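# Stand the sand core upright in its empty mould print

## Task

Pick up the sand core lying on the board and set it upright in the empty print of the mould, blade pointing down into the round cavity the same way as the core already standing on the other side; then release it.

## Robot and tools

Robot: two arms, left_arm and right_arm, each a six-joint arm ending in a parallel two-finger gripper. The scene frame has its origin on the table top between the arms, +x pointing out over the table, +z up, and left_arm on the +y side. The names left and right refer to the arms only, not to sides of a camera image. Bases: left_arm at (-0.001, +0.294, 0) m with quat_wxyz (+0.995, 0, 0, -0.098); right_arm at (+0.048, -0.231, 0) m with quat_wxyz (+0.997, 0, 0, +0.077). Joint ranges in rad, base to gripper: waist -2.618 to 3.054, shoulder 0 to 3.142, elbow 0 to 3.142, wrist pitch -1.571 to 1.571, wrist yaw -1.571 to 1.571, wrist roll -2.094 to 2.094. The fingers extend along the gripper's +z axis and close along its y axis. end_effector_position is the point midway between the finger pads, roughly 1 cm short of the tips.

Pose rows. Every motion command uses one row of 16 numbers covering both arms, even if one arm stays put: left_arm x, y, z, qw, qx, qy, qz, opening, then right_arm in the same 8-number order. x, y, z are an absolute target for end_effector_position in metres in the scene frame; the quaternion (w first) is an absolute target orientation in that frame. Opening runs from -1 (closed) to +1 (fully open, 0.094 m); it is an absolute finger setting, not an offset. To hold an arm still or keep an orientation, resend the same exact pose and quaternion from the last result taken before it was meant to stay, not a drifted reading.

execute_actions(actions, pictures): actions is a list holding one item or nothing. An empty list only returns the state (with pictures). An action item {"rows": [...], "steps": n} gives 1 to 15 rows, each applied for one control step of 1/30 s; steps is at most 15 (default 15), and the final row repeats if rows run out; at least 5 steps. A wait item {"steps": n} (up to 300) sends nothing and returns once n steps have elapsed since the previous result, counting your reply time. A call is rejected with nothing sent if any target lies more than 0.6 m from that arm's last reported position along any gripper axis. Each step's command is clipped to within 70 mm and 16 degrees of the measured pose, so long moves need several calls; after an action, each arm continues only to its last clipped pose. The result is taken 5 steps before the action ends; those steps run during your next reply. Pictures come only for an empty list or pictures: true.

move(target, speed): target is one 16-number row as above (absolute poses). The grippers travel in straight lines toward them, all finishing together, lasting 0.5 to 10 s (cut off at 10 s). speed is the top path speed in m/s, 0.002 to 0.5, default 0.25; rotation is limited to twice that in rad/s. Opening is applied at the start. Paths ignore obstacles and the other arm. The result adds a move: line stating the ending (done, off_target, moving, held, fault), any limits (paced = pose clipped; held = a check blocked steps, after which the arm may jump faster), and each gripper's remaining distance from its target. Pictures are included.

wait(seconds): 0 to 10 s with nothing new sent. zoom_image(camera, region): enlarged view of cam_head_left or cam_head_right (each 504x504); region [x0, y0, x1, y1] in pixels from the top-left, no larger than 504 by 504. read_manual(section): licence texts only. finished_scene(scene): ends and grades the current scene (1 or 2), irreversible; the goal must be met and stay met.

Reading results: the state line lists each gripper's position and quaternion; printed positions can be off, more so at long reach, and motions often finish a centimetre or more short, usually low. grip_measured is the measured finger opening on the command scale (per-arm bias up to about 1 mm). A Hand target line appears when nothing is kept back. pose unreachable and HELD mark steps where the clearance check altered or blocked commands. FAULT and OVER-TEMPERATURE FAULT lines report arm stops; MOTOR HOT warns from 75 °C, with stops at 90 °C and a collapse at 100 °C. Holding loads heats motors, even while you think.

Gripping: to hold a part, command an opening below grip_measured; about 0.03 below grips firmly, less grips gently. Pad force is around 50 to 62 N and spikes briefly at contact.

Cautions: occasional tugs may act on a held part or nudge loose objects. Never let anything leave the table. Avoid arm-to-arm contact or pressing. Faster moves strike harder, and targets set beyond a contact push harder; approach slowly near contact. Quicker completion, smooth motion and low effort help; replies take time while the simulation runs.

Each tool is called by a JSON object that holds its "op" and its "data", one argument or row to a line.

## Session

Scene 1 succeeded. Looking at the new scene now.

{"op": "execute_actions", "data": {
  "actions": []
}}

Scene clock: 0.00 s of 4800.00 s.
left_arm: end_effector_position=(+0.2500, +0.1086, +0.1986) grip_measured=+1.000 end_effector_quat_wxyz=(+0.211, -0.108, +0.894, -0.380) | right_arm: end_effector_position=(+0.4052, -0.3247, +0.2752) grip_measured=+1.000 end_effector_quat_wxyz=(+0.499, +0.348, +0.754, -0.249)
Joint positions: left_arm=[-0.211  1.013  0.831 -0.564  0.412 -0.83   0.094] | right_arm=[-0.019  1.301  1.113 -0.482  0.917  0.531  0.094]
Joint velocities: left_arm=[ 0.002 -0.007 -0.007  0.066  0.037  0.022  0.   ] | right_arm=[-0.002 -0.007 -0.002 -0.051 -0.066  0.022  0.   ]
Motor temperatures (°C, as the motors report them): left_arm=[29 30 32 33 31 32] | right_arm=[30 31 33 34 30 29]
Hand target (left_arm): +0.251, +0.108, +0.206; +0.221, -0.102, +0.890, -0.386
Hand target (right_arm): +0.404, -0.326, +0.283; +0.506, +0.352, +0.747, -0.249

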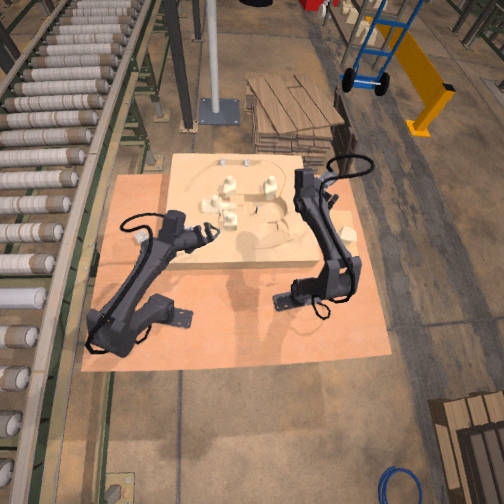

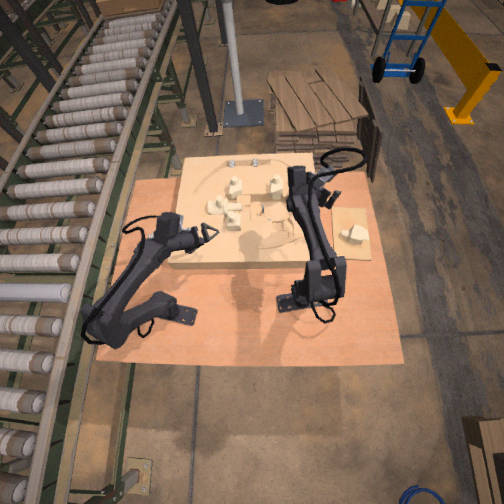

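{"op": "zoom_image", "data": {
  "camera": "cam_head_right",
  "region": [320, 200, 390, 270]
}}

{"op": "zoom_image", "data": {
  "camera": "cam_head_left",
  "region": [315, 200, 385, 270]
}}

{"op": "zoom_image", "data": {
  "camera": "cam_head_left",
  "region": [195, 160, 315, 270]
}}

{"op": "zoom_image", "data": {
  "camera": "cam_head_right",
  "region": [195, 160, 315, 270]
}}

Region (320, 200, 390, 270) of cam_head_right's 504x504 image, scaled by 7.200, with more detail than that image has.

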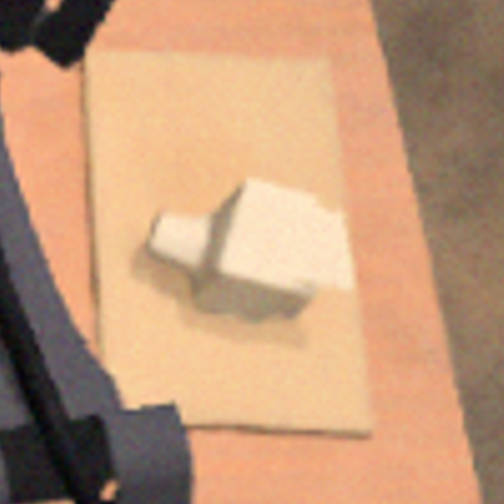

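Region (315, 200, 385, 270) of cam_head_left's 504x504 image, scaled by 7.200, with more detail than that image has.

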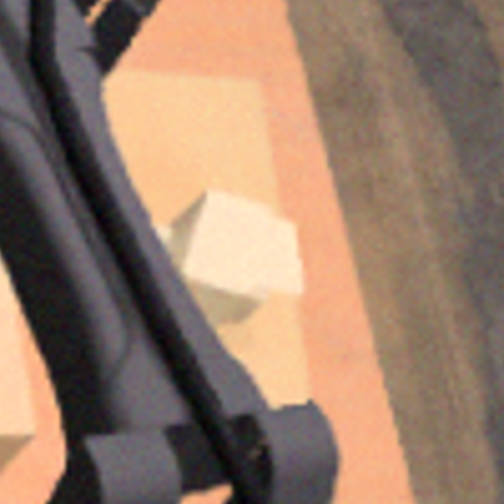

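Region (195, 160, 315, 270) of cam_head_left's 504x504 image, scaled by 4.200, with more detail than that image has; it fills the top 462 rows of this view, and the rest is white.

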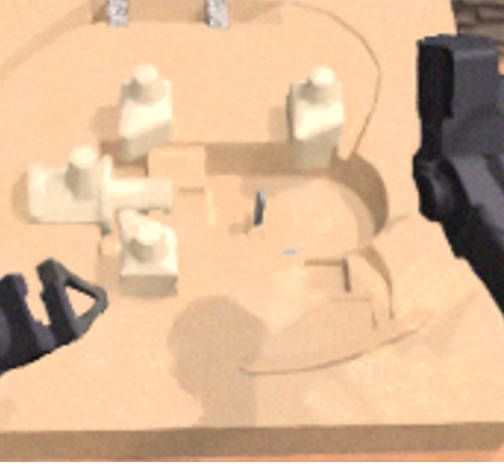

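Region (195, 160, 315, 270) of cam_head_right's 504x504 image, scaled by 4.200, with more detail than that image has; it fills the top 462 rows of this view, and the rest is white.

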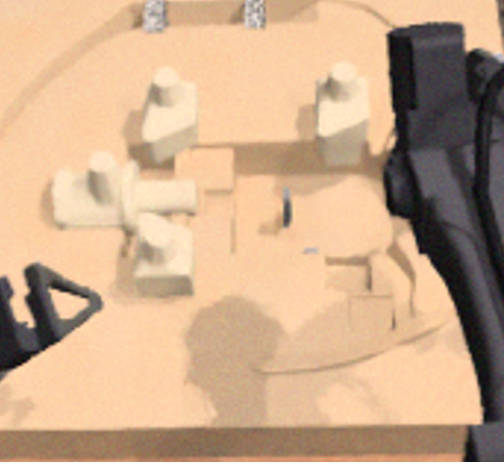

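{"op": "zoom_image", "data": {
  "camera": "cam_head_left",
  "region": [335, 160, 365, 190]
}}

{"op": "zoom_image", "data": {
  "camera": "cam_head_left",
  "region": [105, 160, 135, 190]
}}

{"op": "zoom_image", "data": {
  "camera": "cam_head_left",
  "region": [375, 338, 405, 368]
}}

{"op": "zoom_image", "data": {
  "camera": "cam_head_left",
  "region": [68, 355, 98, 385]
}}

Region (335, 160, 365, 190) of cam_head_left's 504x504 image, scaled by 16.800, with more detail than that image has.

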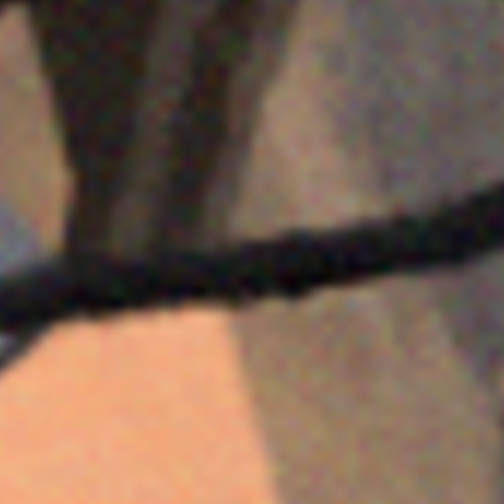

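Region (105, 160, 135, 190) of cam_head_left's 504x504 image, scaled by 16.800, with more detail than that image has.

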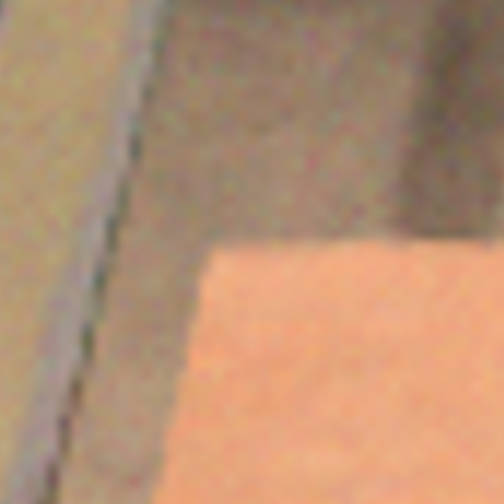

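Region (375, 338, 405, 368) of cam_head_left's 504x504 image, scaled by 16.800, with more detail than that image has.

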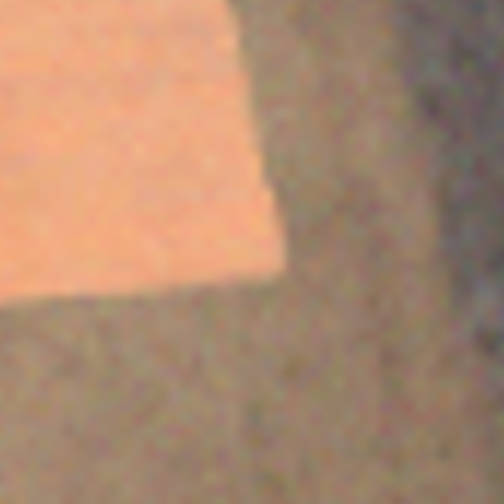

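Region (68, 355, 98, 385) of cam_head_left's 504x504 image, scaled by 16.800, with more detail than that image has.

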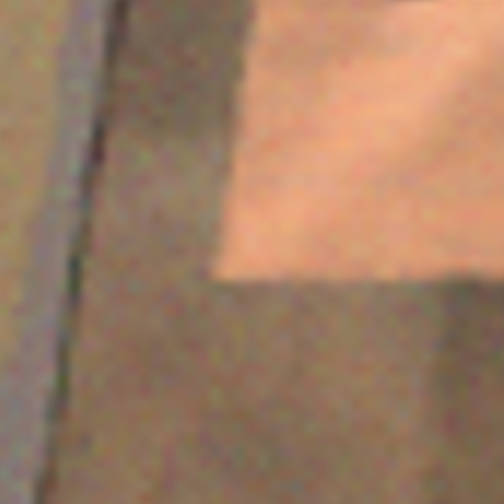

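{"op": "zoom_image", "data": {
  "camera": "cam_head_right",
  "region": [352, 158, 382, 188]
}}

{"op": "zoom_image", "data": {
  "camera": "cam_head_right",
  "region": [122, 165, 152, 195]
}}

{"op": "zoom_image", "data": {
  "camera": "cam_head_right",
  "region": [388, 348, 418, 378]
}}

{"op": "zoom_image", "data": {
  "camera": "cam_head_right",
  "region": [82, 345, 112, 375]
}}

Region (352, 158, 382, 188) of cam_head_right's 504x504 image, scaled by 16.800, with more detail than that image has.

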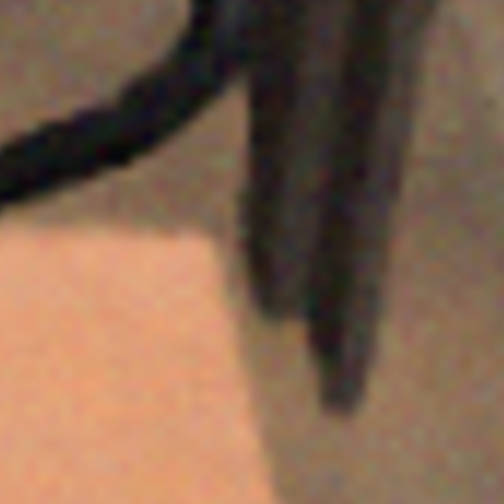

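Region (122, 165, 152, 195) of cam_head_right's 504x504 image, scaled by 16.800, with more detail than that image has.

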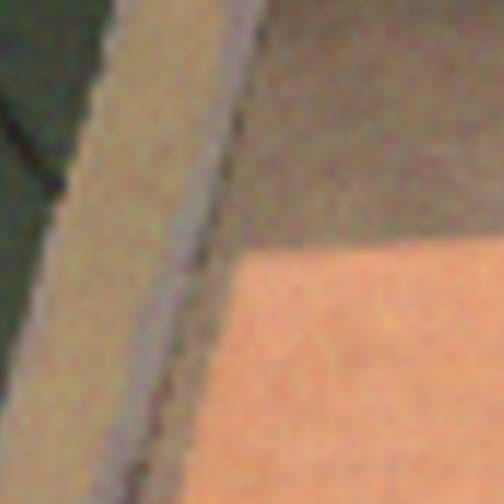

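Region (388, 348, 418, 378) of cam_head_right's 504x504 image, scaled by 16.800, with more detail than that image has.

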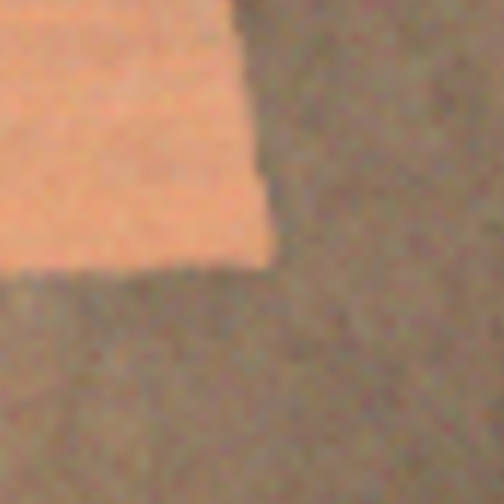

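Region (82, 345, 112, 375) of cam_head_right's 504x504 image, scaled by 16.800, with more detail than that image has.

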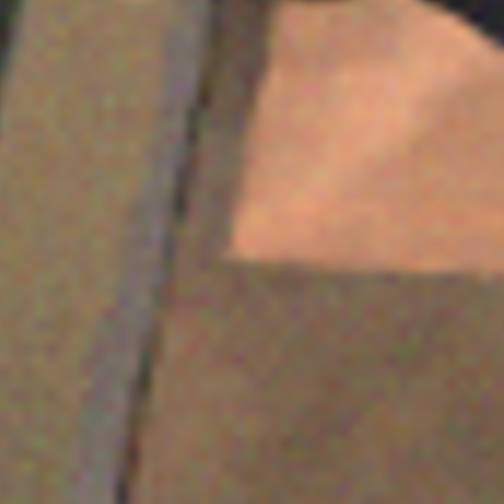

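{"op": "zoom_image", "data": {
  "camera": "cam_head_left",
  "region": [255, 205, 297, 247]
}}

{"op": "zoom_image", "data": {
  "camera": "cam_head_right",
  "region": [260, 205, 302, 247]
}}

Region (255, 205, 297, 247) of cam_head_left's 504x504 image, scaled by 12.000, with more detail than that image has.

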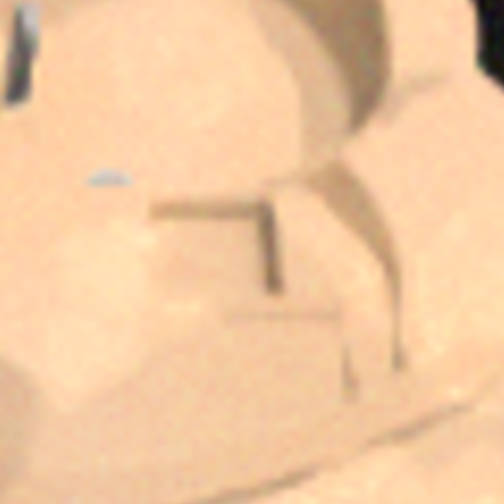

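Region (260, 205, 302, 247) of cam_head_right's 504x504 image, scaled by 12.000, with more detail than that image has.

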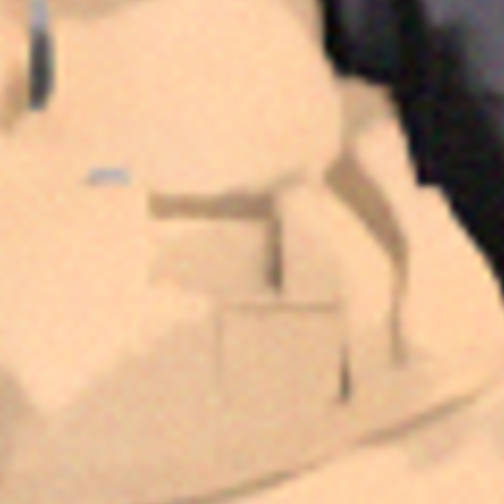

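{"op": "zoom_image", "data": {
  "camera": "cam_head_right",
  "region": [335, 217, 375, 257]
}}

{"op": "zoom_image", "data": {
  "camera": "cam_head_left",
  "region": [328, 217, 368, 257]
}}

Region (335, 217, 375, 257) of cam_head_right's 504x504 image, scaled by 12.600, with more detail than that image has.

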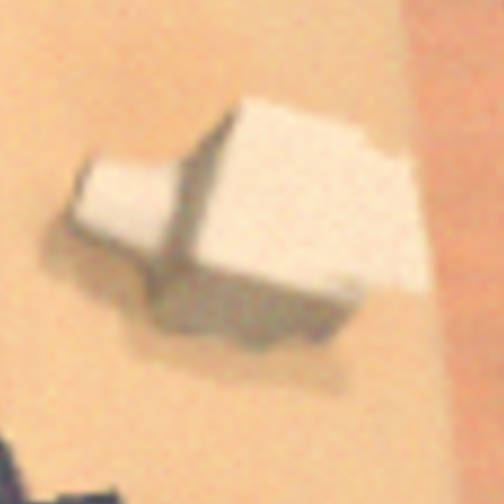

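Region (328, 217, 368, 257) of cam_head_left's 504x504 image, scaled by 12.600, with more detail than that image has.

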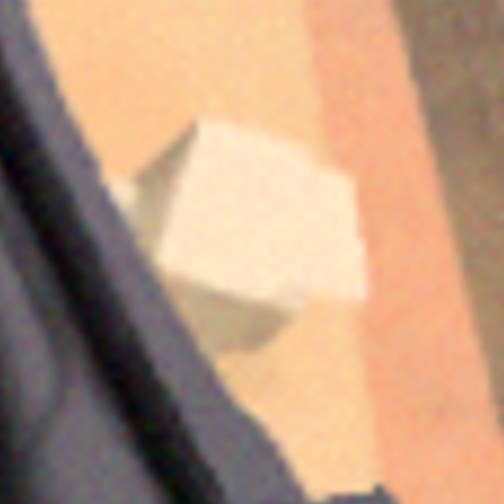

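{"op": "move", "data": {
  "target": [0.251,0.108,0.206,0.221,-0.102,0.890,-0.386,1.0,0.319,-0.473,0.135,0.0,0.8271,0.5621,0.0,1.0],
  "speed": 0.5
}}

Scene clock: 31.47 s of 4800.00 s.
left_arm: end_effector_position=(+0.2500, +0.1086, +0.1986) grip_measured=+1.000 end_effector_quat_wxyz=(+0.211, -0.108, +0.894, -0.380) | right_arm: end_effector_position=(+0.3160, -0.4745, +0.1229) grip_measured=+1.000 end_effector_quat_wxyz=(-0.006, +0.825, +0.565, -0.021)
Joint positions: left_arm=[-0.211  1.013  0.831 -0.564  0.412 -0.83   0.094] | right_arm=[-0.875  1.941  1.726 -1.379  0.038  1.219  0.094]
Joint velocities: left_arm=[-0.017 -0.007  0.007  0.066 -0.022 -0.007  0.   ] | right_arm=[ 0.002  0.012 -0.002 -0.066 -0.007  0.022  0.   ]
Motor temperatures (°C, as the motors report them): left_arm=[29 30 34 36 31 32] | right_arm=[30 32 36 35 30 29]
Hand target (left_arm): +0.251, +0.108, +0.206; +0.221, -0.102, +0.890, -0.386
Hand target (right_arm): +0.320, -0.477, +0.131; +0.002, +0.827, +0.563, -0.017
Off the commanded pose (left_arm): 0.008 m, 2 deg.
Off the commanded pose (right_arm): 0.013 m, 3 deg.
Kept back: nothing.
After step 90, 26.17 s passed at rest.
move: off_target (right_arm)

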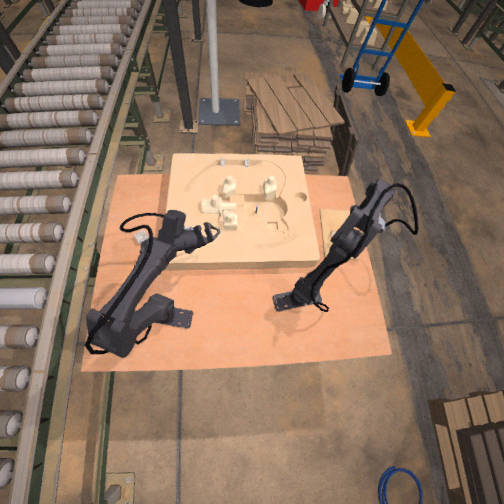

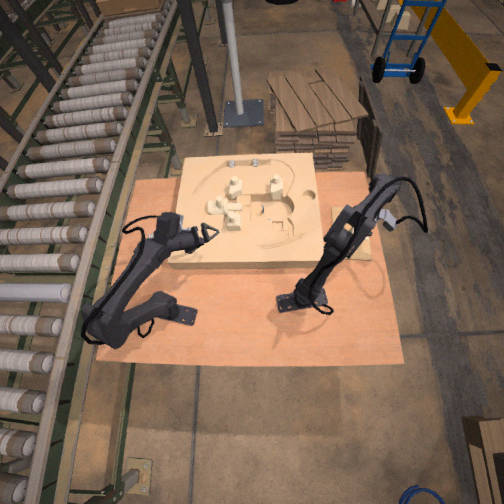

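I'll check the current state of scene 2 first.

{"op": "execute_actions", "data": {
  "actions": []
}}

Scene clock: 32.70 s of 4800.00 s.
left_arm: end_effector_position=(+0.2500, +0.1086, +0.1986) grip_measured=+1.000 end_effector_quat_wxyz=(+0.211, -0.108, +0.894, -0.380) | right_arm: end_effector_position=(+0.3158, -0.4741, +0.1229) grip_measured=+1.000 end_effector_quat_wxyz=(-0.007, +0.825, +0.565, -0.021)
Joint positions: left_arm=[-0.211  1.013  0.831 -0.564  0.412 -0.83   0.094] | right_arm=[-0.875  1.941  1.726 -1.38   0.037  1.219  0.094]
Joint velocities: left_arm=[-0.002 -0.012 -0.032  0.022  0.022 -0.066  0.   ] | right_arm=[ 0.002  0.007  0.002 -0.051 -0.066 -0.051  0.   ]
Motor temperatures (°C, as the motors report them): left_arm=[29 30 34 36 31 32] | right_arm=[30 32 36 35 30 29]
Hand target (left_arm): +0.251, +0.108, +0.206; +0.221, -0.102, +0.890, -0.386
Hand target (right_arm): +0.320, -0.477, +0.131; +0.002, +0.827, +0.563, -0.017
Off the commanded pose (left_arm): 0.008 m, 2 deg.
Off the commanded pose (right_arm): 0.013 m, 3 deg.
Kept back: nothing.
Steps of this call (steps 1 to 37: nothing new was sent). Readings (end_effector_position):
1: left_arm (+0.2500, +0.1086, +0.1986) | right_arm (+0.3160, -0.4744, +0.1229)
2: left_arm (+0.2500, +0.1086, +0.1986) | right_arm (+0.3159, -0.4744, +0.1229)
4: left_arm (+0.2500, +0.1086, +0.1986) | right_arm (+0.3159, -0.4743, +0.1229)
8: left_arm (+0.2500, +0.1086, +0.1986) | right_arm (+0.3159, -0.4741, +0.1229)
37: the state above

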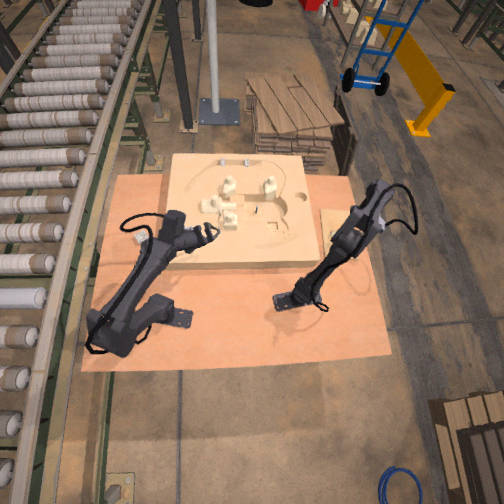

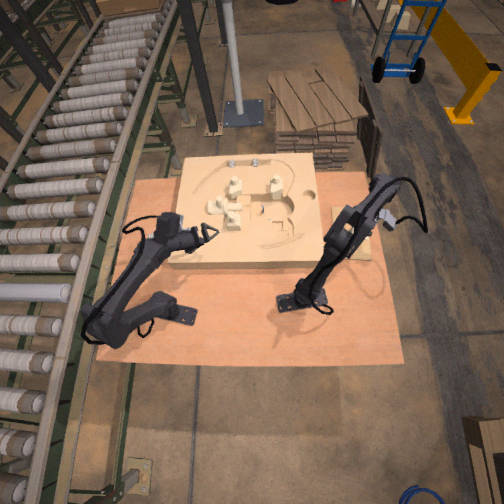

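{"op": "zoom_image", "data": {
  "camera": "cam_head_left",
  "region": [230, 170, 314, 254]
}}

{"op": "zoom_image", "data": {
  "camera": "cam_head_right",
  "region": [236, 170, 320, 254]
}}

{"op": "zoom_image", "data": {
  "camera": "cam_head_right",
  "region": [300, 160, 440, 300]
}}

Region (230, 170, 314, 254) of cam_head_left's 504x504 image, scaled by 6.000, with more detail than that image has.

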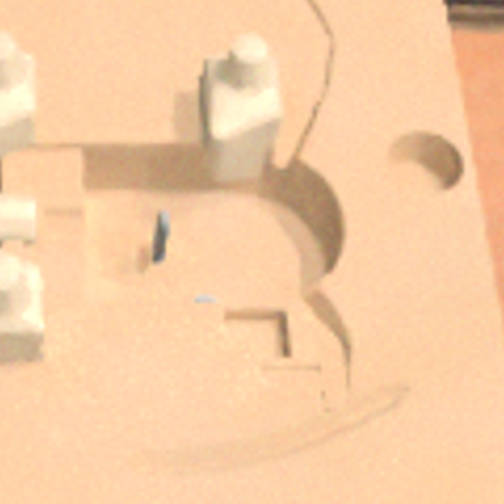

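Region (236, 170, 320, 254) of cam_head_right's 504x504 image, scaled by 6.000, with more detail than that image has.

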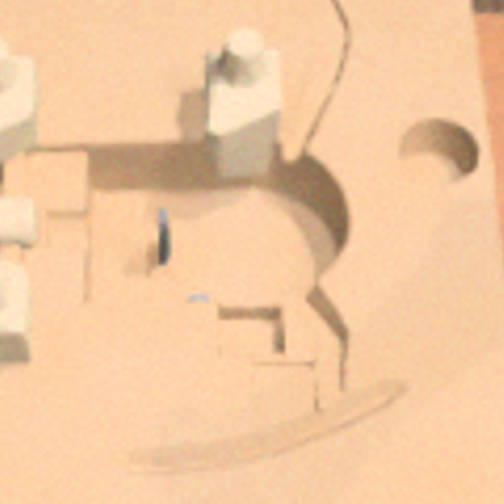

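Region (300, 160, 440, 300) of cam_head_right's 504x504 image, scaled by 3.600, with more detail than that image has.

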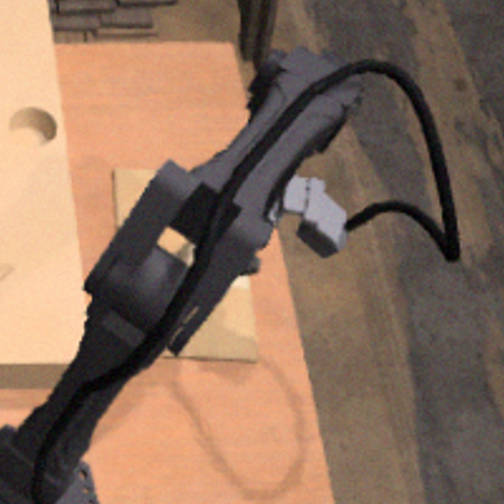

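{"op": "move", "data": {
  "target": [0.251,0.108,0.206,0.221,-0.102,0.890,-0.386,1.0, 0.321,-0.474,0.061,0,0.8271,0.5621,0,1.0],
  "speed": 0.2
}}

Scene clock: 35.53 s of 4800.00 s.
left_arm: end_effector_position=(+0.2500, +0.1086, +0.1986) grip_measured=+1.000 end_effector_quat_wxyz=(+0.211, -0.108, +0.894, -0.380) | right_arm: end_effector_position=(+0.3239, -0.4732, +0.0642) grip_measured=+1.000 end_effector_quat_wxyz=(+0.002, +0.825, +0.565, -0.001)
Joint positions: left_arm=[-0.211  1.013  0.831 -0.564  0.412 -0.83   0.094] | right_arm=[-0.875  1.957  1.515 -1.126  0.003  1.219  0.094]
Joint velocities: left_arm=[-0.007  0.007 -0.012 -0.022 -0.022 -0.066  0.   ] | right_arm=[-0.017 -0.007  0.022  0.037 -0.007  0.051  0.   ]
Motor temperatures (°C, as the motors report them): left_arm=[29 30 34 36 31 32] | right_arm=[30 33 36 35 30 29]
Hand target (left_arm): +0.251, +0.108, +0.206; +0.221, -0.102, +0.890, -0.386
Hand target (right_arm): +0.321, -0.474, +0.061; -0.001, +0.827, +0.562, +0.000
Off the commanded pose (left_arm): 0.008 m, 2 deg.
Off the commanded pose (right_arm): 0.004 m, 0 deg.
Kept back: nothing.
move: done

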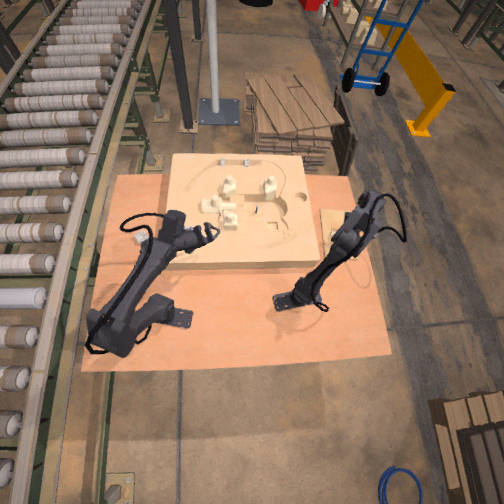

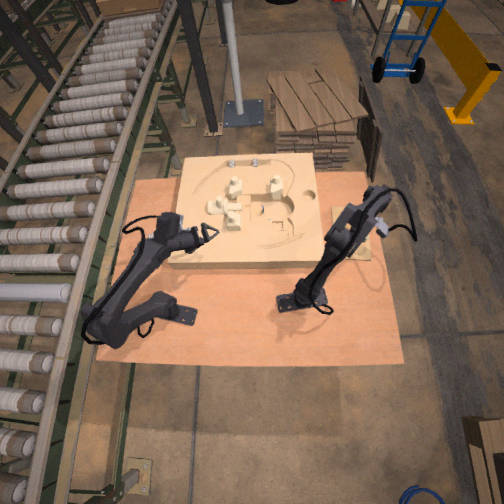

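{"op": "zoom_image", "data": {
  "camera": "cam_head_left",
  "region": [310, 180, 420, 290]
}}

{"op": "zoom_image", "data": {
  "camera": "cam_head_right",
  "region": [320, 180, 430, 290]
}}

Region (310, 180, 420, 290) of cam_head_left's 504x504 image, scaled by 4.582, with more detail than that image has.

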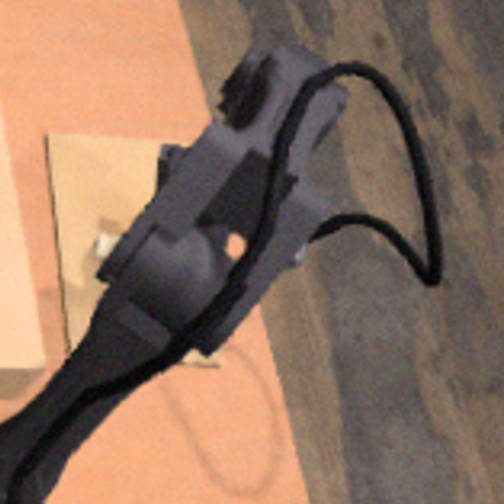

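Region (320, 180, 430, 290) of cam_head_right's 504x504 image, scaled by 4.582, with more detail than that image has.

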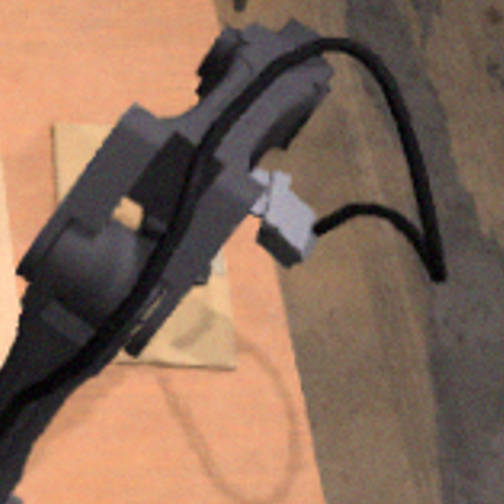

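{"op": "execute_actions", "data": {
  "actions": [
    {"rows": [[0.251,0.108,0.206,0.221,-0.102,0.890,-0.386,1.0, 0.3203,-0.4736,0.059,0,0.8271,0.5621,0,1.0],[0.251,0.108,0.206,0.221,-0.102,0.890,-0.386,1.0, 0.3195,-0.4732,0.057,0,0.8271,0.5621,0,0.9],[0.251,0.108,0.206,0.221,-0.102,0.890,-0.386,1.0, 0.3187,-0.4728,0.0545,0,0.8271,0.5621,0,0.8],[0.251,0.108,0.206,0.221,-0.102,0.890,-0.386,1.0, 0.3180,-0.4724,0.052,0,0.8271,0.5621,0,0.7],[0.251,0.108,0.206,0.221,-0.102,0.890,-0.386,1.0, 0.3172,-0.4720,0.050,0,0.8271,0.5621,0,0.6],[0.251,0.108,0.206,0.221,-0.102,0.890,-0.386,1.0, 0.3165,-0.4715,0.048,0,0.8271,0.5621,0,0.5],[0.251,0.108,0.206,0.221,-0.102,0.890,-0.386,1.0, 0.3165,-0.4715,0.048,0,0.8271,0.5621,0,0.42],[0.251,0.108,0.206,0.221,-0.102,0.890,-0.386,1.0, 0.3165,-0.4715,0.048,0,0.8271,0.5621,0,0.35],[0.251,0.108,0.206,0.221,-0.102,0.890,-0.386,1.0, 0.3165,-0.4715,0.048,0,0.8271,0.5621,0,0.29],[0.251,0.108,0.206,0.221,-0.102,0.890,-0.386,1.0, 0.3165,-0.4715,0.048,0,0.8271,0.5621,0,0.24],[0.251,0.108,0.206,0.221,-0.102,0.890,-0.386,1.0, 0.3165,-0.4715,0.048,0,0.8271,0.5621,0,0.20],[0.251,0.108,0.206,0.221,-0.102,0.890,-0.386,1.0, 0.3165,-0.4715,0.048,0,0.8271,0.5621,0,0.17],[0.251,0.108,0.206,0.221,-0.102,0.890,-0.386,1.0, 0.3165,-0.4715,0.048,0,0.8271,0.5621,0,0.14],[0.251,0.108,0.206,0.221,-0.102,0.890,-0.386,1.0, 0.3165,-0.4715,0.048,0,0.8271,0.5621,0,0.12]], "steps": 15}
  ]
}}

{"op": "execute_actions", "data": {
  "actions": [
    {"steps": 12}
  ]
}}

Scene clock: 38.00 s of 4800.00 s.
left_arm: end_effector_position=(+0.2500, +0.1086, +0.1986) grip_measured=+1.000 end_effector_quat_wxyz=(+0.211, -0.108, +0.894, -0.380) | right_arm: end_effector_position=(+0.3183, -0.4696, +0.0488) grip_measured=+0.269 end_effector_quat_wxyz=(-0.005, +0.826, +0.563, -0.001)
Joint positions: left_arm=[-0.211  1.013  0.831 -0.564  0.412 -0.83   0.094] | right_arm=[-0.879  1.957  1.452 -1.076  0.     1.219  0.06 ]
Joint velocities: left_arm=[ 0.007 -0.007 -0.012 -0.007 -0.007  0.051  0.   ] | right_arm=[-0.012  0.007  0.012  0.037 -0.051  0.022 -0.056]
Motor temperatures (°C, as the motors report them): left_arm=[29 30 34 36 31 32] | right_arm=[30 33 35 35 30 29]
Steps of this call (steps 1 to 64: nothing new was sent; steps 65 to 74: the first 10 steps of this action). Readings (end_effector_position):
65: left_arm (+0.2500, +0.1086, +0.1986) | right_arm (+0.3243, -0.4735, +0.0642)
66: left_arm (+0.2500, +0.1086, +0.1986) | right_arm (+0.3245, -0.4737, +0.0635)
68: left_arm (+0.2500, +0.1086, +0.1986) | right_arm (+0.3238, -0.4730, +0.0599)
72: left_arm (+0.2500, +0.1086, +0.1986) | right_arm (+0.3172, -0.4688, +0.0498)
74: the state above

Scene clock: 38.40 s of 4800.00 s.
left_arm: end_effector_position=(+0.2500, +0.1086, +0.1986) grip_measured=+1.000 end_effector_quat_wxyz=(+0.211, -0.108, +0.894, -0.380) | right_arm: end_effector_position=(+0.3198, -0.4705, +0.0488) grip_measured=+0.157 end_effector_quat_wxyz=(-0.001, +0.826, +0.563, +0.000)
Joint positions: left_arm=[-0.211  1.013  0.831 -0.564  0.412 -0.83   0.094] | right_arm=[-0.879  1.957  1.452 -1.068 -0.001  1.219  0.054]
Joint velocities: left_arm=[-0.007 -0.002  0.007 -0.007 -0.051 -0.007  0.   ] | right_arm=[-0.007 -0.002  0.007  0.007  0.007  0.007 -0.   ]
Motor temperatures (°C, as the motors report them): left_arm=[29 30 34 36 31 32] | right_arm=[30 33 35 35 30 29]
Hand target (left_arm): +0.251, +0.108, +0.206; +0.221, -0.102, +0.890, -0.386
Hand target (right_arm): +0.317, -0.472, +0.048; -0.000, +0.827, +0.562, -0.000
Off the commanded pose (left_arm): 0.008 m, 2 deg.
Off the commanded pose (right_arm): 0.004 m, 0 deg.
Kept back: nothing.
Steps of this call (steps 1 to 5: the last 5 steps of your previous action; steps 6 to 12: nothing new was sent). Readings (end_effector_position):
1: left_arm (+0.2500, +0.1086, +0.1986) | right_arm (+0.3190, -0.4701, +0.0488)
2: left_arm (+0.2500, +0.1086, +0.1986) | right_arm (+0.3196, -0.4705, +0.0488)
4: left_arm (+0.2500, +0.1086, +0.1986) | right_arm (+0.3198, -0.4705, +0.0488)
8: left_arm (+0.2500, +0.1086, +0.1986) | right_arm (+0.3198, -0.4705, +0.0488)
12: the state above

{"op": "execute_actions", "data": {
  "actions": [
    {"rows": [[0.251,0.108,0.206,0.221,-0.102,0.890,-0.386,1.0, 0.3170,-0.4715,0.051,0,0.8271,0.5621,0,0.12],[0.251,0.108,0.206,0.221,-0.102,0.890,-0.386,1.0, 0.3175,-0.4716,0.055,0,0.8271,0.5621,0,0.12],[0.251,0.108,0.206,0.221,-0.102,0.890,-0.386,1.0, 0.3180,-0.4717,0.060,0,0.8271,0.5621,0,0.12],[0.251,0.108,0.206,0.221,-0.102,0.890,-0.386,1.0, 0.3185,-0.4718,0.065,0,0.8271,0.5621,0,0.12],[0.251,0.108,0.206,0.221,-0.102,0.890,-0.386,1.0, 0.3190,-0.4719,0.070,0,0.8271,0.5621,0,0.12],[0.251,0.108,0.206,0.221,-0.102,0.890,-0.386,1.0, 0.3195,-0.4720,0.075,0,0.8271,0.5621,0,0.12],[0.251,0.108,0.206,0.221,-0.102,0.890,-0.386,1.0, 0.3200,-0.4721,0.080,0,0.8271,0.5621,0,0.12],[0.251,0.108,0.206,0.221,-0.102,0.890,-0.386,1.0, 0.3205,-0.4722,0.084,0,0.8271,0.5621,0,0.12],[0.251,0.108,0.206,0.221,-0.102,0.890,-0.386,1.0, 0.3210,-0.4724,0.087,0,0.8271,0.5621,0,0.12],[0.251,0.108,0.206,0.221,-0.102,0.890,-0.386,1.0, 0.3215,-0.4726,0.089,0,0.8271,0.5621,0,0.12],[0.251,0.108,0.206,0.221,-0.102,0.890,-0.386,1.0, 0.3220,-0.4728,0.090,0,0.8271,0.5621,0,0.12]], "steps": 15}
  ]
}}

{"op": "execute_actions", "data": {
  "actions": [
    {"steps": 8}
  ]
}}

Scene clock: 42.30 s of 4800.00 s.
left_arm: end_effector_position=(+0.2500, +0.1086, +0.1986) grip_measured=+1.000 end_effector_quat_wxyz=(+0.211, -0.108, +0.894, -0.380) | right_arm: end_effector_position=(+0.3170, -0.4681, +0.0614) grip_measured=+0.157 end_effector_quat_wxyz=(-0.014, +0.826, +0.563, -0.003)
Joint positions: left_arm=[-0.211  1.013  0.831 -0.564  0.412 -0.83   0.094] | right_arm=[-0.879  1.957  1.503 -1.147 -0.001  1.219  0.054]
Joint velocities: left_arm=[-0.007  0.007  0.017 -0.051  0.051 -0.007  0.   ] | right_arm=[ 0.002 -0.017  0.403 -0.462 -0.007  0.037 -0.001]
Motor temperatures (°C, as the motors report them): left_arm=[29 30 35 36 31 32] | right_arm=[30 34 35 34 30 29]
Steps of this call (steps 1 to 90: nothing new was sent; then 0.57 s passed at rest; steps 91 to 100: the first 10 steps of this action). Readings (end_effector_position):
91: left_arm (+0.2500, +0.1086, +0.1986) | right_arm (+0.3198, -0.4705, +0.0488)
92: left_arm (+0.2500, +0.1086, +0.1986) | right_arm (+0.3197, -0.4705, +0.0488)
94: left_arm (+0.2500, +0.1086, +0.1986) | right_arm (+0.3195, -0.4703, +0.0488)
98: left_arm (+0.2500, +0.1086, +0.1986) | right_arm (+0.3166, -0.4677, +0.0550)
100: the state above

Scene clock: 42.57 s of 4800.00 s.
left_arm: end_effector_position=(+0.2500, +0.1086, +0.1986) grip_measured=+1.000 end_effector_quat_wxyz=(+0.211, -0.108, +0.894, -0.380) | right_arm: end_effector_position=(+0.3186, -0.4695, +0.0719) grip_measured=+0.157 end_effector_quat_wxyz=(-0.014, +0.826, +0.563, -0.003)
Joint positions: left_arm=[-0.211  1.013  0.831 -0.564  0.412 -0.83   0.094] | right_arm=[-0.879  1.957  1.546 -1.189 -0.001  1.219  0.054]
Joint velocities: left_arm=[-0.007 -0.002 -0.012  0.037 -0.066 -0.007  0.   ] | right_arm=[ 0.012 -0.012 -0.002 -0.139  0.066  0.007 -0.   ]
Motor temperatures (°C, as the motors report them): left_arm=[29 30 35 36 31 32] | right_arm=[30 34 35 34 30 29]
Hand target (left_arm): +0.251, +0.108, +0.206; +0.221, -0.102, +0.890, -0.386
Hand target (right_arm): +0.322, -0.472, +0.090; +0.001, +0.827, +0.562, +0.000
Off the commanded pose (left_arm): 0.008 m, 2 deg.
Off the commanded pose (right_arm): 0.019 m, 2 deg.
Kept back: nothing.
Steps of this call (steps 1 to 5: the last 5 steps of your previous action; steps 6 to 8: nothing new was sent). Readings (end_effector_position):
1: left_arm (+0.2500, +0.1086, +0.1986) | right_arm (+0.3179, -0.4689, +0.0646)
2: left_arm (+0.2500, +0.1086, +0.1986) | right_arm (+0.3189, -0.4697, +0.0674)
4: left_arm (+0.2500, +0.1086, +0.1986) | right_arm (+0.3202, -0.4709, +0.0708)
8: the state above

{"op": "execute_actions", "data": {
  "actions": [
    {"rows": [[0.251,0.108,0.206,0.221,-0.102,0.890,-0.386,1.0, 0.3222,-0.4729,0.0901,0.0001,0.8254,0.5645,0,0.12],[0.251,0.108,0.206,0.221,-0.102,0.890,-0.386,1.0, 0.3230,-0.4730,0.0903,0.0002,0.8203,0.5719,-0.0001,0.12],[0.251,0.108,0.206,0.221,-0.102,0.890,-0.386,1.0, 0.3241,-0.4733,0.0907,0.0005,0.8122,0.5834,-0.0003,0.12],[0.251,0.108,0.206,0.221,-0.102,0.890,-0.386,1.0, 0.3256,-0.4737,0.0912,0.0008,0.8008,0.5989,-0.0005,0.12],[0.251,0.108,0.206,0.221,-0.102,0.890,-0.386,1.0, 0.3276,-0.4741,0.0918,0.0012,0.7864,0.6177,-0.0008,0.12],[0.251,0.108,0.206,0.221,-0.102,0.890,-0.386,1.0, 0.3298,-0.4746,0.0926,0.0017,0.7690,0.6393,-0.0012,0.12],[0.251,0.108,0.206,0.221,-0.102,0.890,-0.386,1.0, 0.3323,-0.4752,0.0934,0.0022,0.7484,0.6633,-0.0015,0.12],[0.251,0.108,0.206,0.221,-0.102,0.890,-0.386,1.0, 0.3352,-0.4759,0.0942,0.0028,0.7248,0.6890,-0.0019,0.12],[0.251,0.108,0.206,0.221,-0.102,0.890,-0.386,1.0, 0.3382,-0.4766,0.0950,0.0035,0.6983,0.7158,-0.0024,0.12],[0.251,0.108,0.206,0.221,-0.102,0.890,-0.386,1.0, 0.3414,-0.4774,0.0958,0.0042,0.6689,0.7434,-0.0029,0.12],[0.251,0.108,0.206,0.221,-0.102,0.890,-0.386,1.0, 0.3449,-0.4782,0.0965,0.0049,0.6369,0.7710,-0.0034,0.12],[0.251,0.108,0.206,0.221,-0.102,0.890,-0.386,1.0, 0.3484,-0.4790,0.0971,0.0057,0.6024,0.7982,-0.0039,0.12],[0.251,0.108,0.206,0.221,-0.102,0.890,-0.386,1.0, 0.3520,-0.4799,0.0976,0.0065,0.5657,0.8246,-0.0044,0.12],[0.251,0.108,0.206,0.221,-0.102,0.890,-0.386,1.0, 0.3558,-0.4807,0.0979,0.0073,0.5271,0.8498,-0.0050,0.12],[0.251,0.108,0.206,0.221,-0.102,0.890,-0.386,1.0, 0.3595,-0.4816,0.0980,0.0081,0.4871,0.8733,-0.0056,0.12]], "steps": 15}
  ]
}}

{"op": "execute_actions", "data": {
  "actions": [
    {"rows": [[0.251,0.108,0.206,0.221,-0.102,0.890,-0.386,1.0, 0.3632,-0.4825,0.0977,0.0089,0.4460,0.8950,-0.0061,0.12],[0.251,0.108,0.206,0.221,-0.102,0.890,-0.386,1.0, 0.3670,-0.4834,0.0971,0.0097,0.4043,0.9146,-0.0067,0.12],[0.251,0.108,0.206,0.221,-0.102,0.890,-0.386,1.0, 0.3706,-0.4842,0.0962,0.0105,0.3626,0.9319,-0.0072,0.12],[0.251,0.108,0.206,0.221,-0.102,0.890,-0.386,1.0, 0.3741,-0.4850,0.0950,0.0113,0.3213,0.9470,-0.0077,0.12],[0.251,0.108,0.206,0.221,-0.102,0.890,-0.386,1.0, 0.3776,-0.4858,0.0936,0.0120,0.2810,0.9597,-0.0082,0.12],[0.251,0.108,0.206,0.221,-0.102,0.890,-0.386,1.0, 0.3808,-0.4866,0.0920,0.0127,0.2421,0.9702,-0.0087,0.12],[0.251,0.108,0.206,0.221,-0.102,0.890,-0.386,1.0, 0.3838,-0.4873,0.0902,0.0134,0.2054,0.9787,-0.0092,0.12],[0.251,0.108,0.206,0.221,-0.102,0.890,-0.386,1.0, 0.3867,-0.4880,0.0883,0.0140,0.1711,0.9853,-0.0096,0.12],[0.251,0.108,0.206,0.221,-0.102,0.890,-0.386,1.0, 0.3892,-0.4886,0.0863,0.0145,0.1399,0.9902,-0.0099,0.12],[0.251,0.108,0.206,0.221,-0.102,0.890,-0.386,1.0, 0.3914,-0.4891,0.0843,0.0150,0.1123,0.9937,-0.0103,0.12],[0.251,0.108,0.206,0.221,-0.102,0.890,-0.386,1.0, 0.3934,-0.4895,0.0822,0.0154,0.0887,0.9960,-0.0106,0.12],[0.251,0.108,0.206,0.221,-0.102,0.890,-0.386,1.0, 0.3949,-0.4899,0.0801,0.0157,0.0696,0.9975,-0.0108,0.12],[0.251,0.108,0.206,0.221,-0.102,0.890,-0.386,1.0, 0.3960,-0.4902,0.0780,0.0160,0.0555,0.9984,-0.0110,0.12],[0.251,0.108,0.206,0.221,-0.102,0.890,-0.386,1.0, 0.3968,-0.4903,0.0760,0.0161,0.0466,0.9988,-0.0111,0.12],[0.251,0.108,0.206,0.221,-0.102,0.890,-0.386,1.0, 0.3970,-0.4904,0.0740,0.0162,0.0436,0.9989,-0.0111,0.12]], "steps": 15}
  ]
}}

{"op": "execute_actions", "data": {
  "actions": [
    {"rows": [[0.251,0.108,0.206,0.221,-0.102,0.890,-0.386,1.0, 0.3970,-0.4904,0.0722,0.0162,0.0436,0.9989,-0.0111,0.12],[0.251,0.108,0.206,0.221,-0.102,0.890,-0.386,1.0, 0.3970,-0.4904,0.0705,0.0162,0.0436,0.9989,-0.0111,0.12],[0.251,0.108,0.206,0.221,-0.102,0.890,-0.386,1.0, 0.3970,-0.4904,0.0690,0.0162,0.0436,0.9989,-0.0111,0.12],[0.251,0.108,0.206,0.221,-0.102,0.890,-0.386,1.0, 0.3970,-0.4904,0.0676,0.0162,0.0436,0.9989,-0.0111,0.12],[0.251,0.108,0.206,0.221,-0.102,0.890,-0.386,1.0, 0.3970,-0.4904,0.0664,0.0162,0.0436,0.9989,-0.0111,0.12],[0.251,0.108,0.206,0.221,-0.102,0.890,-0.386,1.0, 0.3970,-0.4904,0.0654,0.0162,0.0436,0.9989,-0.0111,0.12],[0.251,0.108,0.206,0.221,-0.102,0.890,-0.386,1.0, 0.3970,-0.4904,0.0646,0.0162,0.0436,0.9989,-0.0111,0.12],[0.251,0.108,0.206,0.221,-0.102,0.890,-0.386,1.0, 0.3970,-0.4904,0.0640,0.0162,0.0436,0.9989,-0.0111,0.12]], "steps": 10}
  ]
}}

{"op": "execute_actions", "data": {
  "actions": [
    {"steps": 10}
  ],
  "pictures": true
}}

Scene clock: 46.77 s of 4800.00 s.
left_arm: end_effector_position=(+0.2500, +0.1086, +0.1986) grip_measured=+1.000 end_effector_quat_wxyz=(+0.211, -0.108, +0.894, -0.380) | right_arm: end_effector_position=(+0.3271, -0.4699, +0.0797) grip_measured=+0.157 end_effector_quat_wxyz=(-0.013, +0.760, +0.650, -0.002)
Joint positions: left_arm=[-0.211  1.013  0.831 -0.564  0.412 -0.83   0.094] | right_arm=[-0.864  1.975  1.603 -1.225  0.     1.015  0.054]
Joint velocities: left_arm=[-0.002  0.007 -0.007 -0.022 -0.007 -0.022  0.   ] | right_arm=[ 0.154  0.066  0.471 -0.198  0.066 -1.238 -0.001]
Motor temperatures (°C, as the motors report them): left_arm=[29 30 35 36 31 32] | right_arm=[30 35 36 34 30 29]
Steps of this call (steps 1 to 116: nothing new was sent; steps 117 to 126: the first 10 steps of this action). Readings (end_effector_position):
117: left_arm (+0.2500, +0.1086, +0.1986) | right_arm (+0.3158, -0.4646, +0.0664)
118: left_arm (+0.2500, +0.1086, +0.1986) | right_arm (+0.3158, -0.4646, +0.0664)
120: left_arm (+0.2500, +0.1086, +0.1986) | right_arm (+0.3159, -0.4647, +0.0667)
124: left_arm (+0.2500, +0.1086, +0.1986) | right_arm (+0.3210, -0.4677, +0.0739)
126: the state above

Scene clock: 47.27 s of 4800.00 s.
left_arm: end_effector_position=(+0.2500, +0.1086, +0.1986) grip_measured=+1.000 end_effector_quat_wxyz=(+0.211, -0.108, +0.894, -0.380) | right_arm: end_effector_position=(+0.3803, -0.4830, +0.0731) grip_measured=+0.156 end_effector_quat_wxyz=(+0.001, +0.480, +0.877, -0.002)
Joint positions: left_arm=[-0.211  1.013  0.831 -0.564  0.412 -0.83   0.094] | right_arm=[-0.803  2.151  1.84  -1.256  0.004  0.353  0.054]
Joint velocities: left_arm=[-0.002  0.007  0.017 -0.051  0.037  0.022  0.   ] | right_arm=[ 0.056  0.398  0.344 -0.007 -0.007 -1.282 -0.   ]
Motor temperatures (°C, as the motors report them): left_arm=[29 30 35 36 31 32] | right_arm=[30 35 36 34 30 29]
Off your previous action's commanded pose (left_arm): 0.008 m, 2 deg at its last step (step 5 of this call).
Off your previous action's commanded pose (right_arm): 0.015 m, 27 deg at its last step (step 5 of this call); orientation clipped at that step.
Steps of this call (steps 1 to 5: the last 5 steps of your previous action; steps 6 to 15: the first 10 steps of this action). Readings (end_effector_position):
6: left_arm (+0.2500, +0.1086, +0.1986) | right_arm (+0.3526, -0.4769, +0.0888)
7: left_arm (+0.2500, +0.1086, +0.1986) | right_arm (+0.3562, -0.4779, +0.0882)
9: left_arm (+0.2500, +0.1086, +0.1986) | right_arm (+0.3628, -0.4795, +0.0856)
13: left_arm (+0.2500, +0.1086, +0.1986) | right_arm (+0.3748, -0.4819, +0.0776)
15: the state above

Scene clock: 47.60 s of 4800.00 s.
left_arm: end_effector_position=(+0.2500, +0.1086, +0.1986) grip_measured=+1.000 end_effector_quat_wxyz=(+0.211, -0.108, +0.894, -0.380) | right_arm: end_effector_position=(+0.3882, -0.4839, +0.0524) grip_measured=+0.155 end_effector_quat_wxyz=(-0.017, +0.264, +0.964, +0.001)
Joint positions: left_arm=[-0.211  1.013  0.831 -0.564  0.412 -0.83   0.094] | right_arm=[-0.79   2.228  1.882 -1.257  0.01  -0.103  0.054]
Joint velocities: left_arm=[-0.002 -0.007  0.002  0.022  0.007 -0.037  0.   ] | right_arm=[ 0.002  0.066  0.007  0.007  0.051 -1.341  0.   ]
Motor temperatures (°C, as the motors report them): left_arm=[29 30 35 36 31 32] | right_arm=[30 35 36 34 30 29]
Off your previous action's commanded pose (left_arm): 0.008 m, 2 deg at its last step (step 5 of this call).
Off your previous action's commanded pose (right_arm): 0.016 m, 39 deg at its last step (step 5 of this call); orientation clipped at that step.
Steps of this call (steps 1 to 5: the last 5 steps of your previous action; steps 6 to 10: the first 5 steps of this action). Readings (end_effector_position):
6: left_arm (+0.2500, +0.1086, +0.1986) | right_arm (+0.3892, -0.4842, +0.0593)
7: left_arm (+0.2500, +0.1086, +0.1986) | right_arm (+0.3891, -0.4840, +0.0571)
9: left_arm (+0.2500, +0.1086, +0.1986) | right_arm (+0.3885, -0.4838, +0.0537)
10: the state above

Scene clock: 47.93 s of 4800.00 s.
left_arm: end_effector_position=(+0.2500, +0.1086, +0.1986) grip_measured=+1.000 end_effector_quat_wxyz=(+0.211, -0.108, +0.894, -0.380) | right_arm: end_effector_position=(+0.3912, -0.4881, +0.0516) grip_measured=+0.155 end_effector_quat_wxyz=(-0.011, +0.090, +0.996, -0.004)
Joint positions: left_arm=[-0.211  1.013  0.831 -0.564  0.412 -0.83   0.094] | right_arm=[-0.79   2.23   1.882 -1.237  0.019 -0.456  0.054]
Joint velocities: left_arm=[-0.027 -0.002  0.007 -0.051  0.007 -0.007  0.   ] | right_arm=[-0.012 -0.002  0.002  0.051  0.007 -0.359 -0.001]
Motor temperatures (°C, as the motors report them): left_arm=[29 30 35 36 31 32] | right_arm=[30 35 36 34 30 29]
Hand target (left_arm): +0.251, +0.108, +0.206; +0.221, -0.102, +0.890, -0.386
Hand target (right_arm): +0.397, -0.490, +0.064; +0.009, +0.055, +0.998, -0.016
Off the commanded pose (left_arm): 0.008 m, 2 deg.
Off the commanded pose (right_arm): 0.014 m, 6 deg.
Kept back: nothing.
Steps of this call (steps 1 to 5: the last 5 steps of your previous action; steps 6 to 10: nothing new was sent). Readings (end_effector_position):
1: left_arm (+0.2500, +0.1086, +0.1986) | right_arm (+0.3879, -0.4841, +0.0517)
2: left_arm (+0.2500, +0.1086, +0.1986) | right_arm (+0.3873, -0.4846, +0.0517)
4: left_arm (+0.2500, +0.1086, +0.1986) | right_arm (+0.3879, -0.4854, +0.0517)
8: left_arm (+0.2500, +0.1086, +0.1986) | right_arm (+0.3902, -0.4873, +0.0516)
10: the state above

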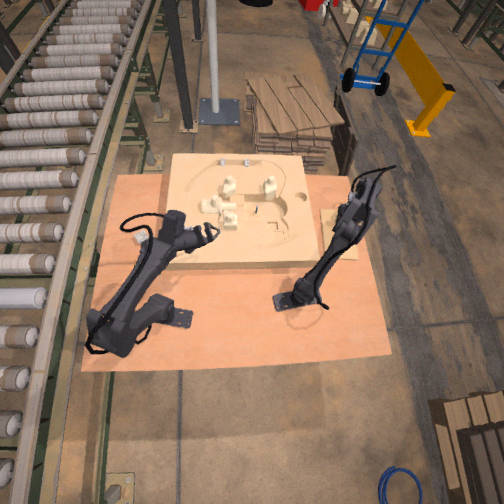

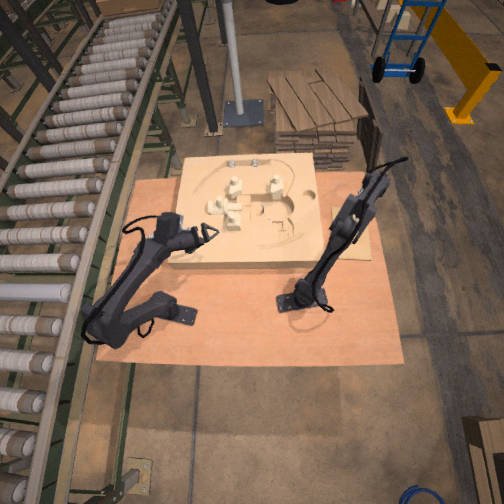

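{"op": "execute_actions", "data": {
  "actions": [],
  "pictures": false
}}

Scene clock: 48.33 s of 4800.00 s.
left_arm: end_effector_position=(+0.2500, +0.1086, +0.1986) grip_measured=+1.000 end_effector_quat_wxyz=(+0.211, -0.108, +0.894, -0.380) | right_arm: end_effector_position=(+0.3924, -0.4889, +0.0515) grip_measured=+0.155 end_effector_quat_wxyz=(-0.009, +0.062, +0.998, -0.005)
Joint positions: left_arm=[-0.211  1.013  0.831 -0.564  0.412 -0.83   0.094] | right_arm=[-0.79   2.23   1.882 -1.231  0.019 -0.513  0.054]
Joint velocities: left_arm=[ 0.002 -0.002 -0.012 -0.007 -0.066 -0.022  0.   ] | right_arm=[-0.002  0.007 -0.012  0.007  0.066 -0.066 -0.001]
Motor temperatures (°C, as the motors report them): left_arm=[29 30 35 36 31 32] | right_arm=[30 35 36 34 30 29]
Hand target (left_arm): +0.251, +0.108, +0.206; +0.221, -0.102, +0.890, -0.386
Hand target (right_arm): +0.397, -0.490, +0.064; +0.008, +0.055, +0.998, -0.016
Off the commanded pose (left_arm): 0.008 m, 2 deg.
Off the commanded pose (right_arm): 0.013 m, 4 deg.
Kept back: nothing.
Steps of this call (steps 1 to 12: nothing new was sent). Readings (end_effector_position):
1: left_arm (+0.2500, +0.1086, +0.1986) | right_arm (+0.3915, -0.4883, +0.0516)
2: left_arm (+0.2500, +0.1086, +0.1986) | right_arm (+0.3918, -0.4885, +0.0516)
4: left_arm (+0.2500, +0.1086, +0.1986) | right_arm (+0.3921, -0.4887, +0.0515)
8: left_arm (+0.2500, +0.1086, +0.1986) | right_arm (+0.3923, -0.4889, +0.0515)
12: the state above


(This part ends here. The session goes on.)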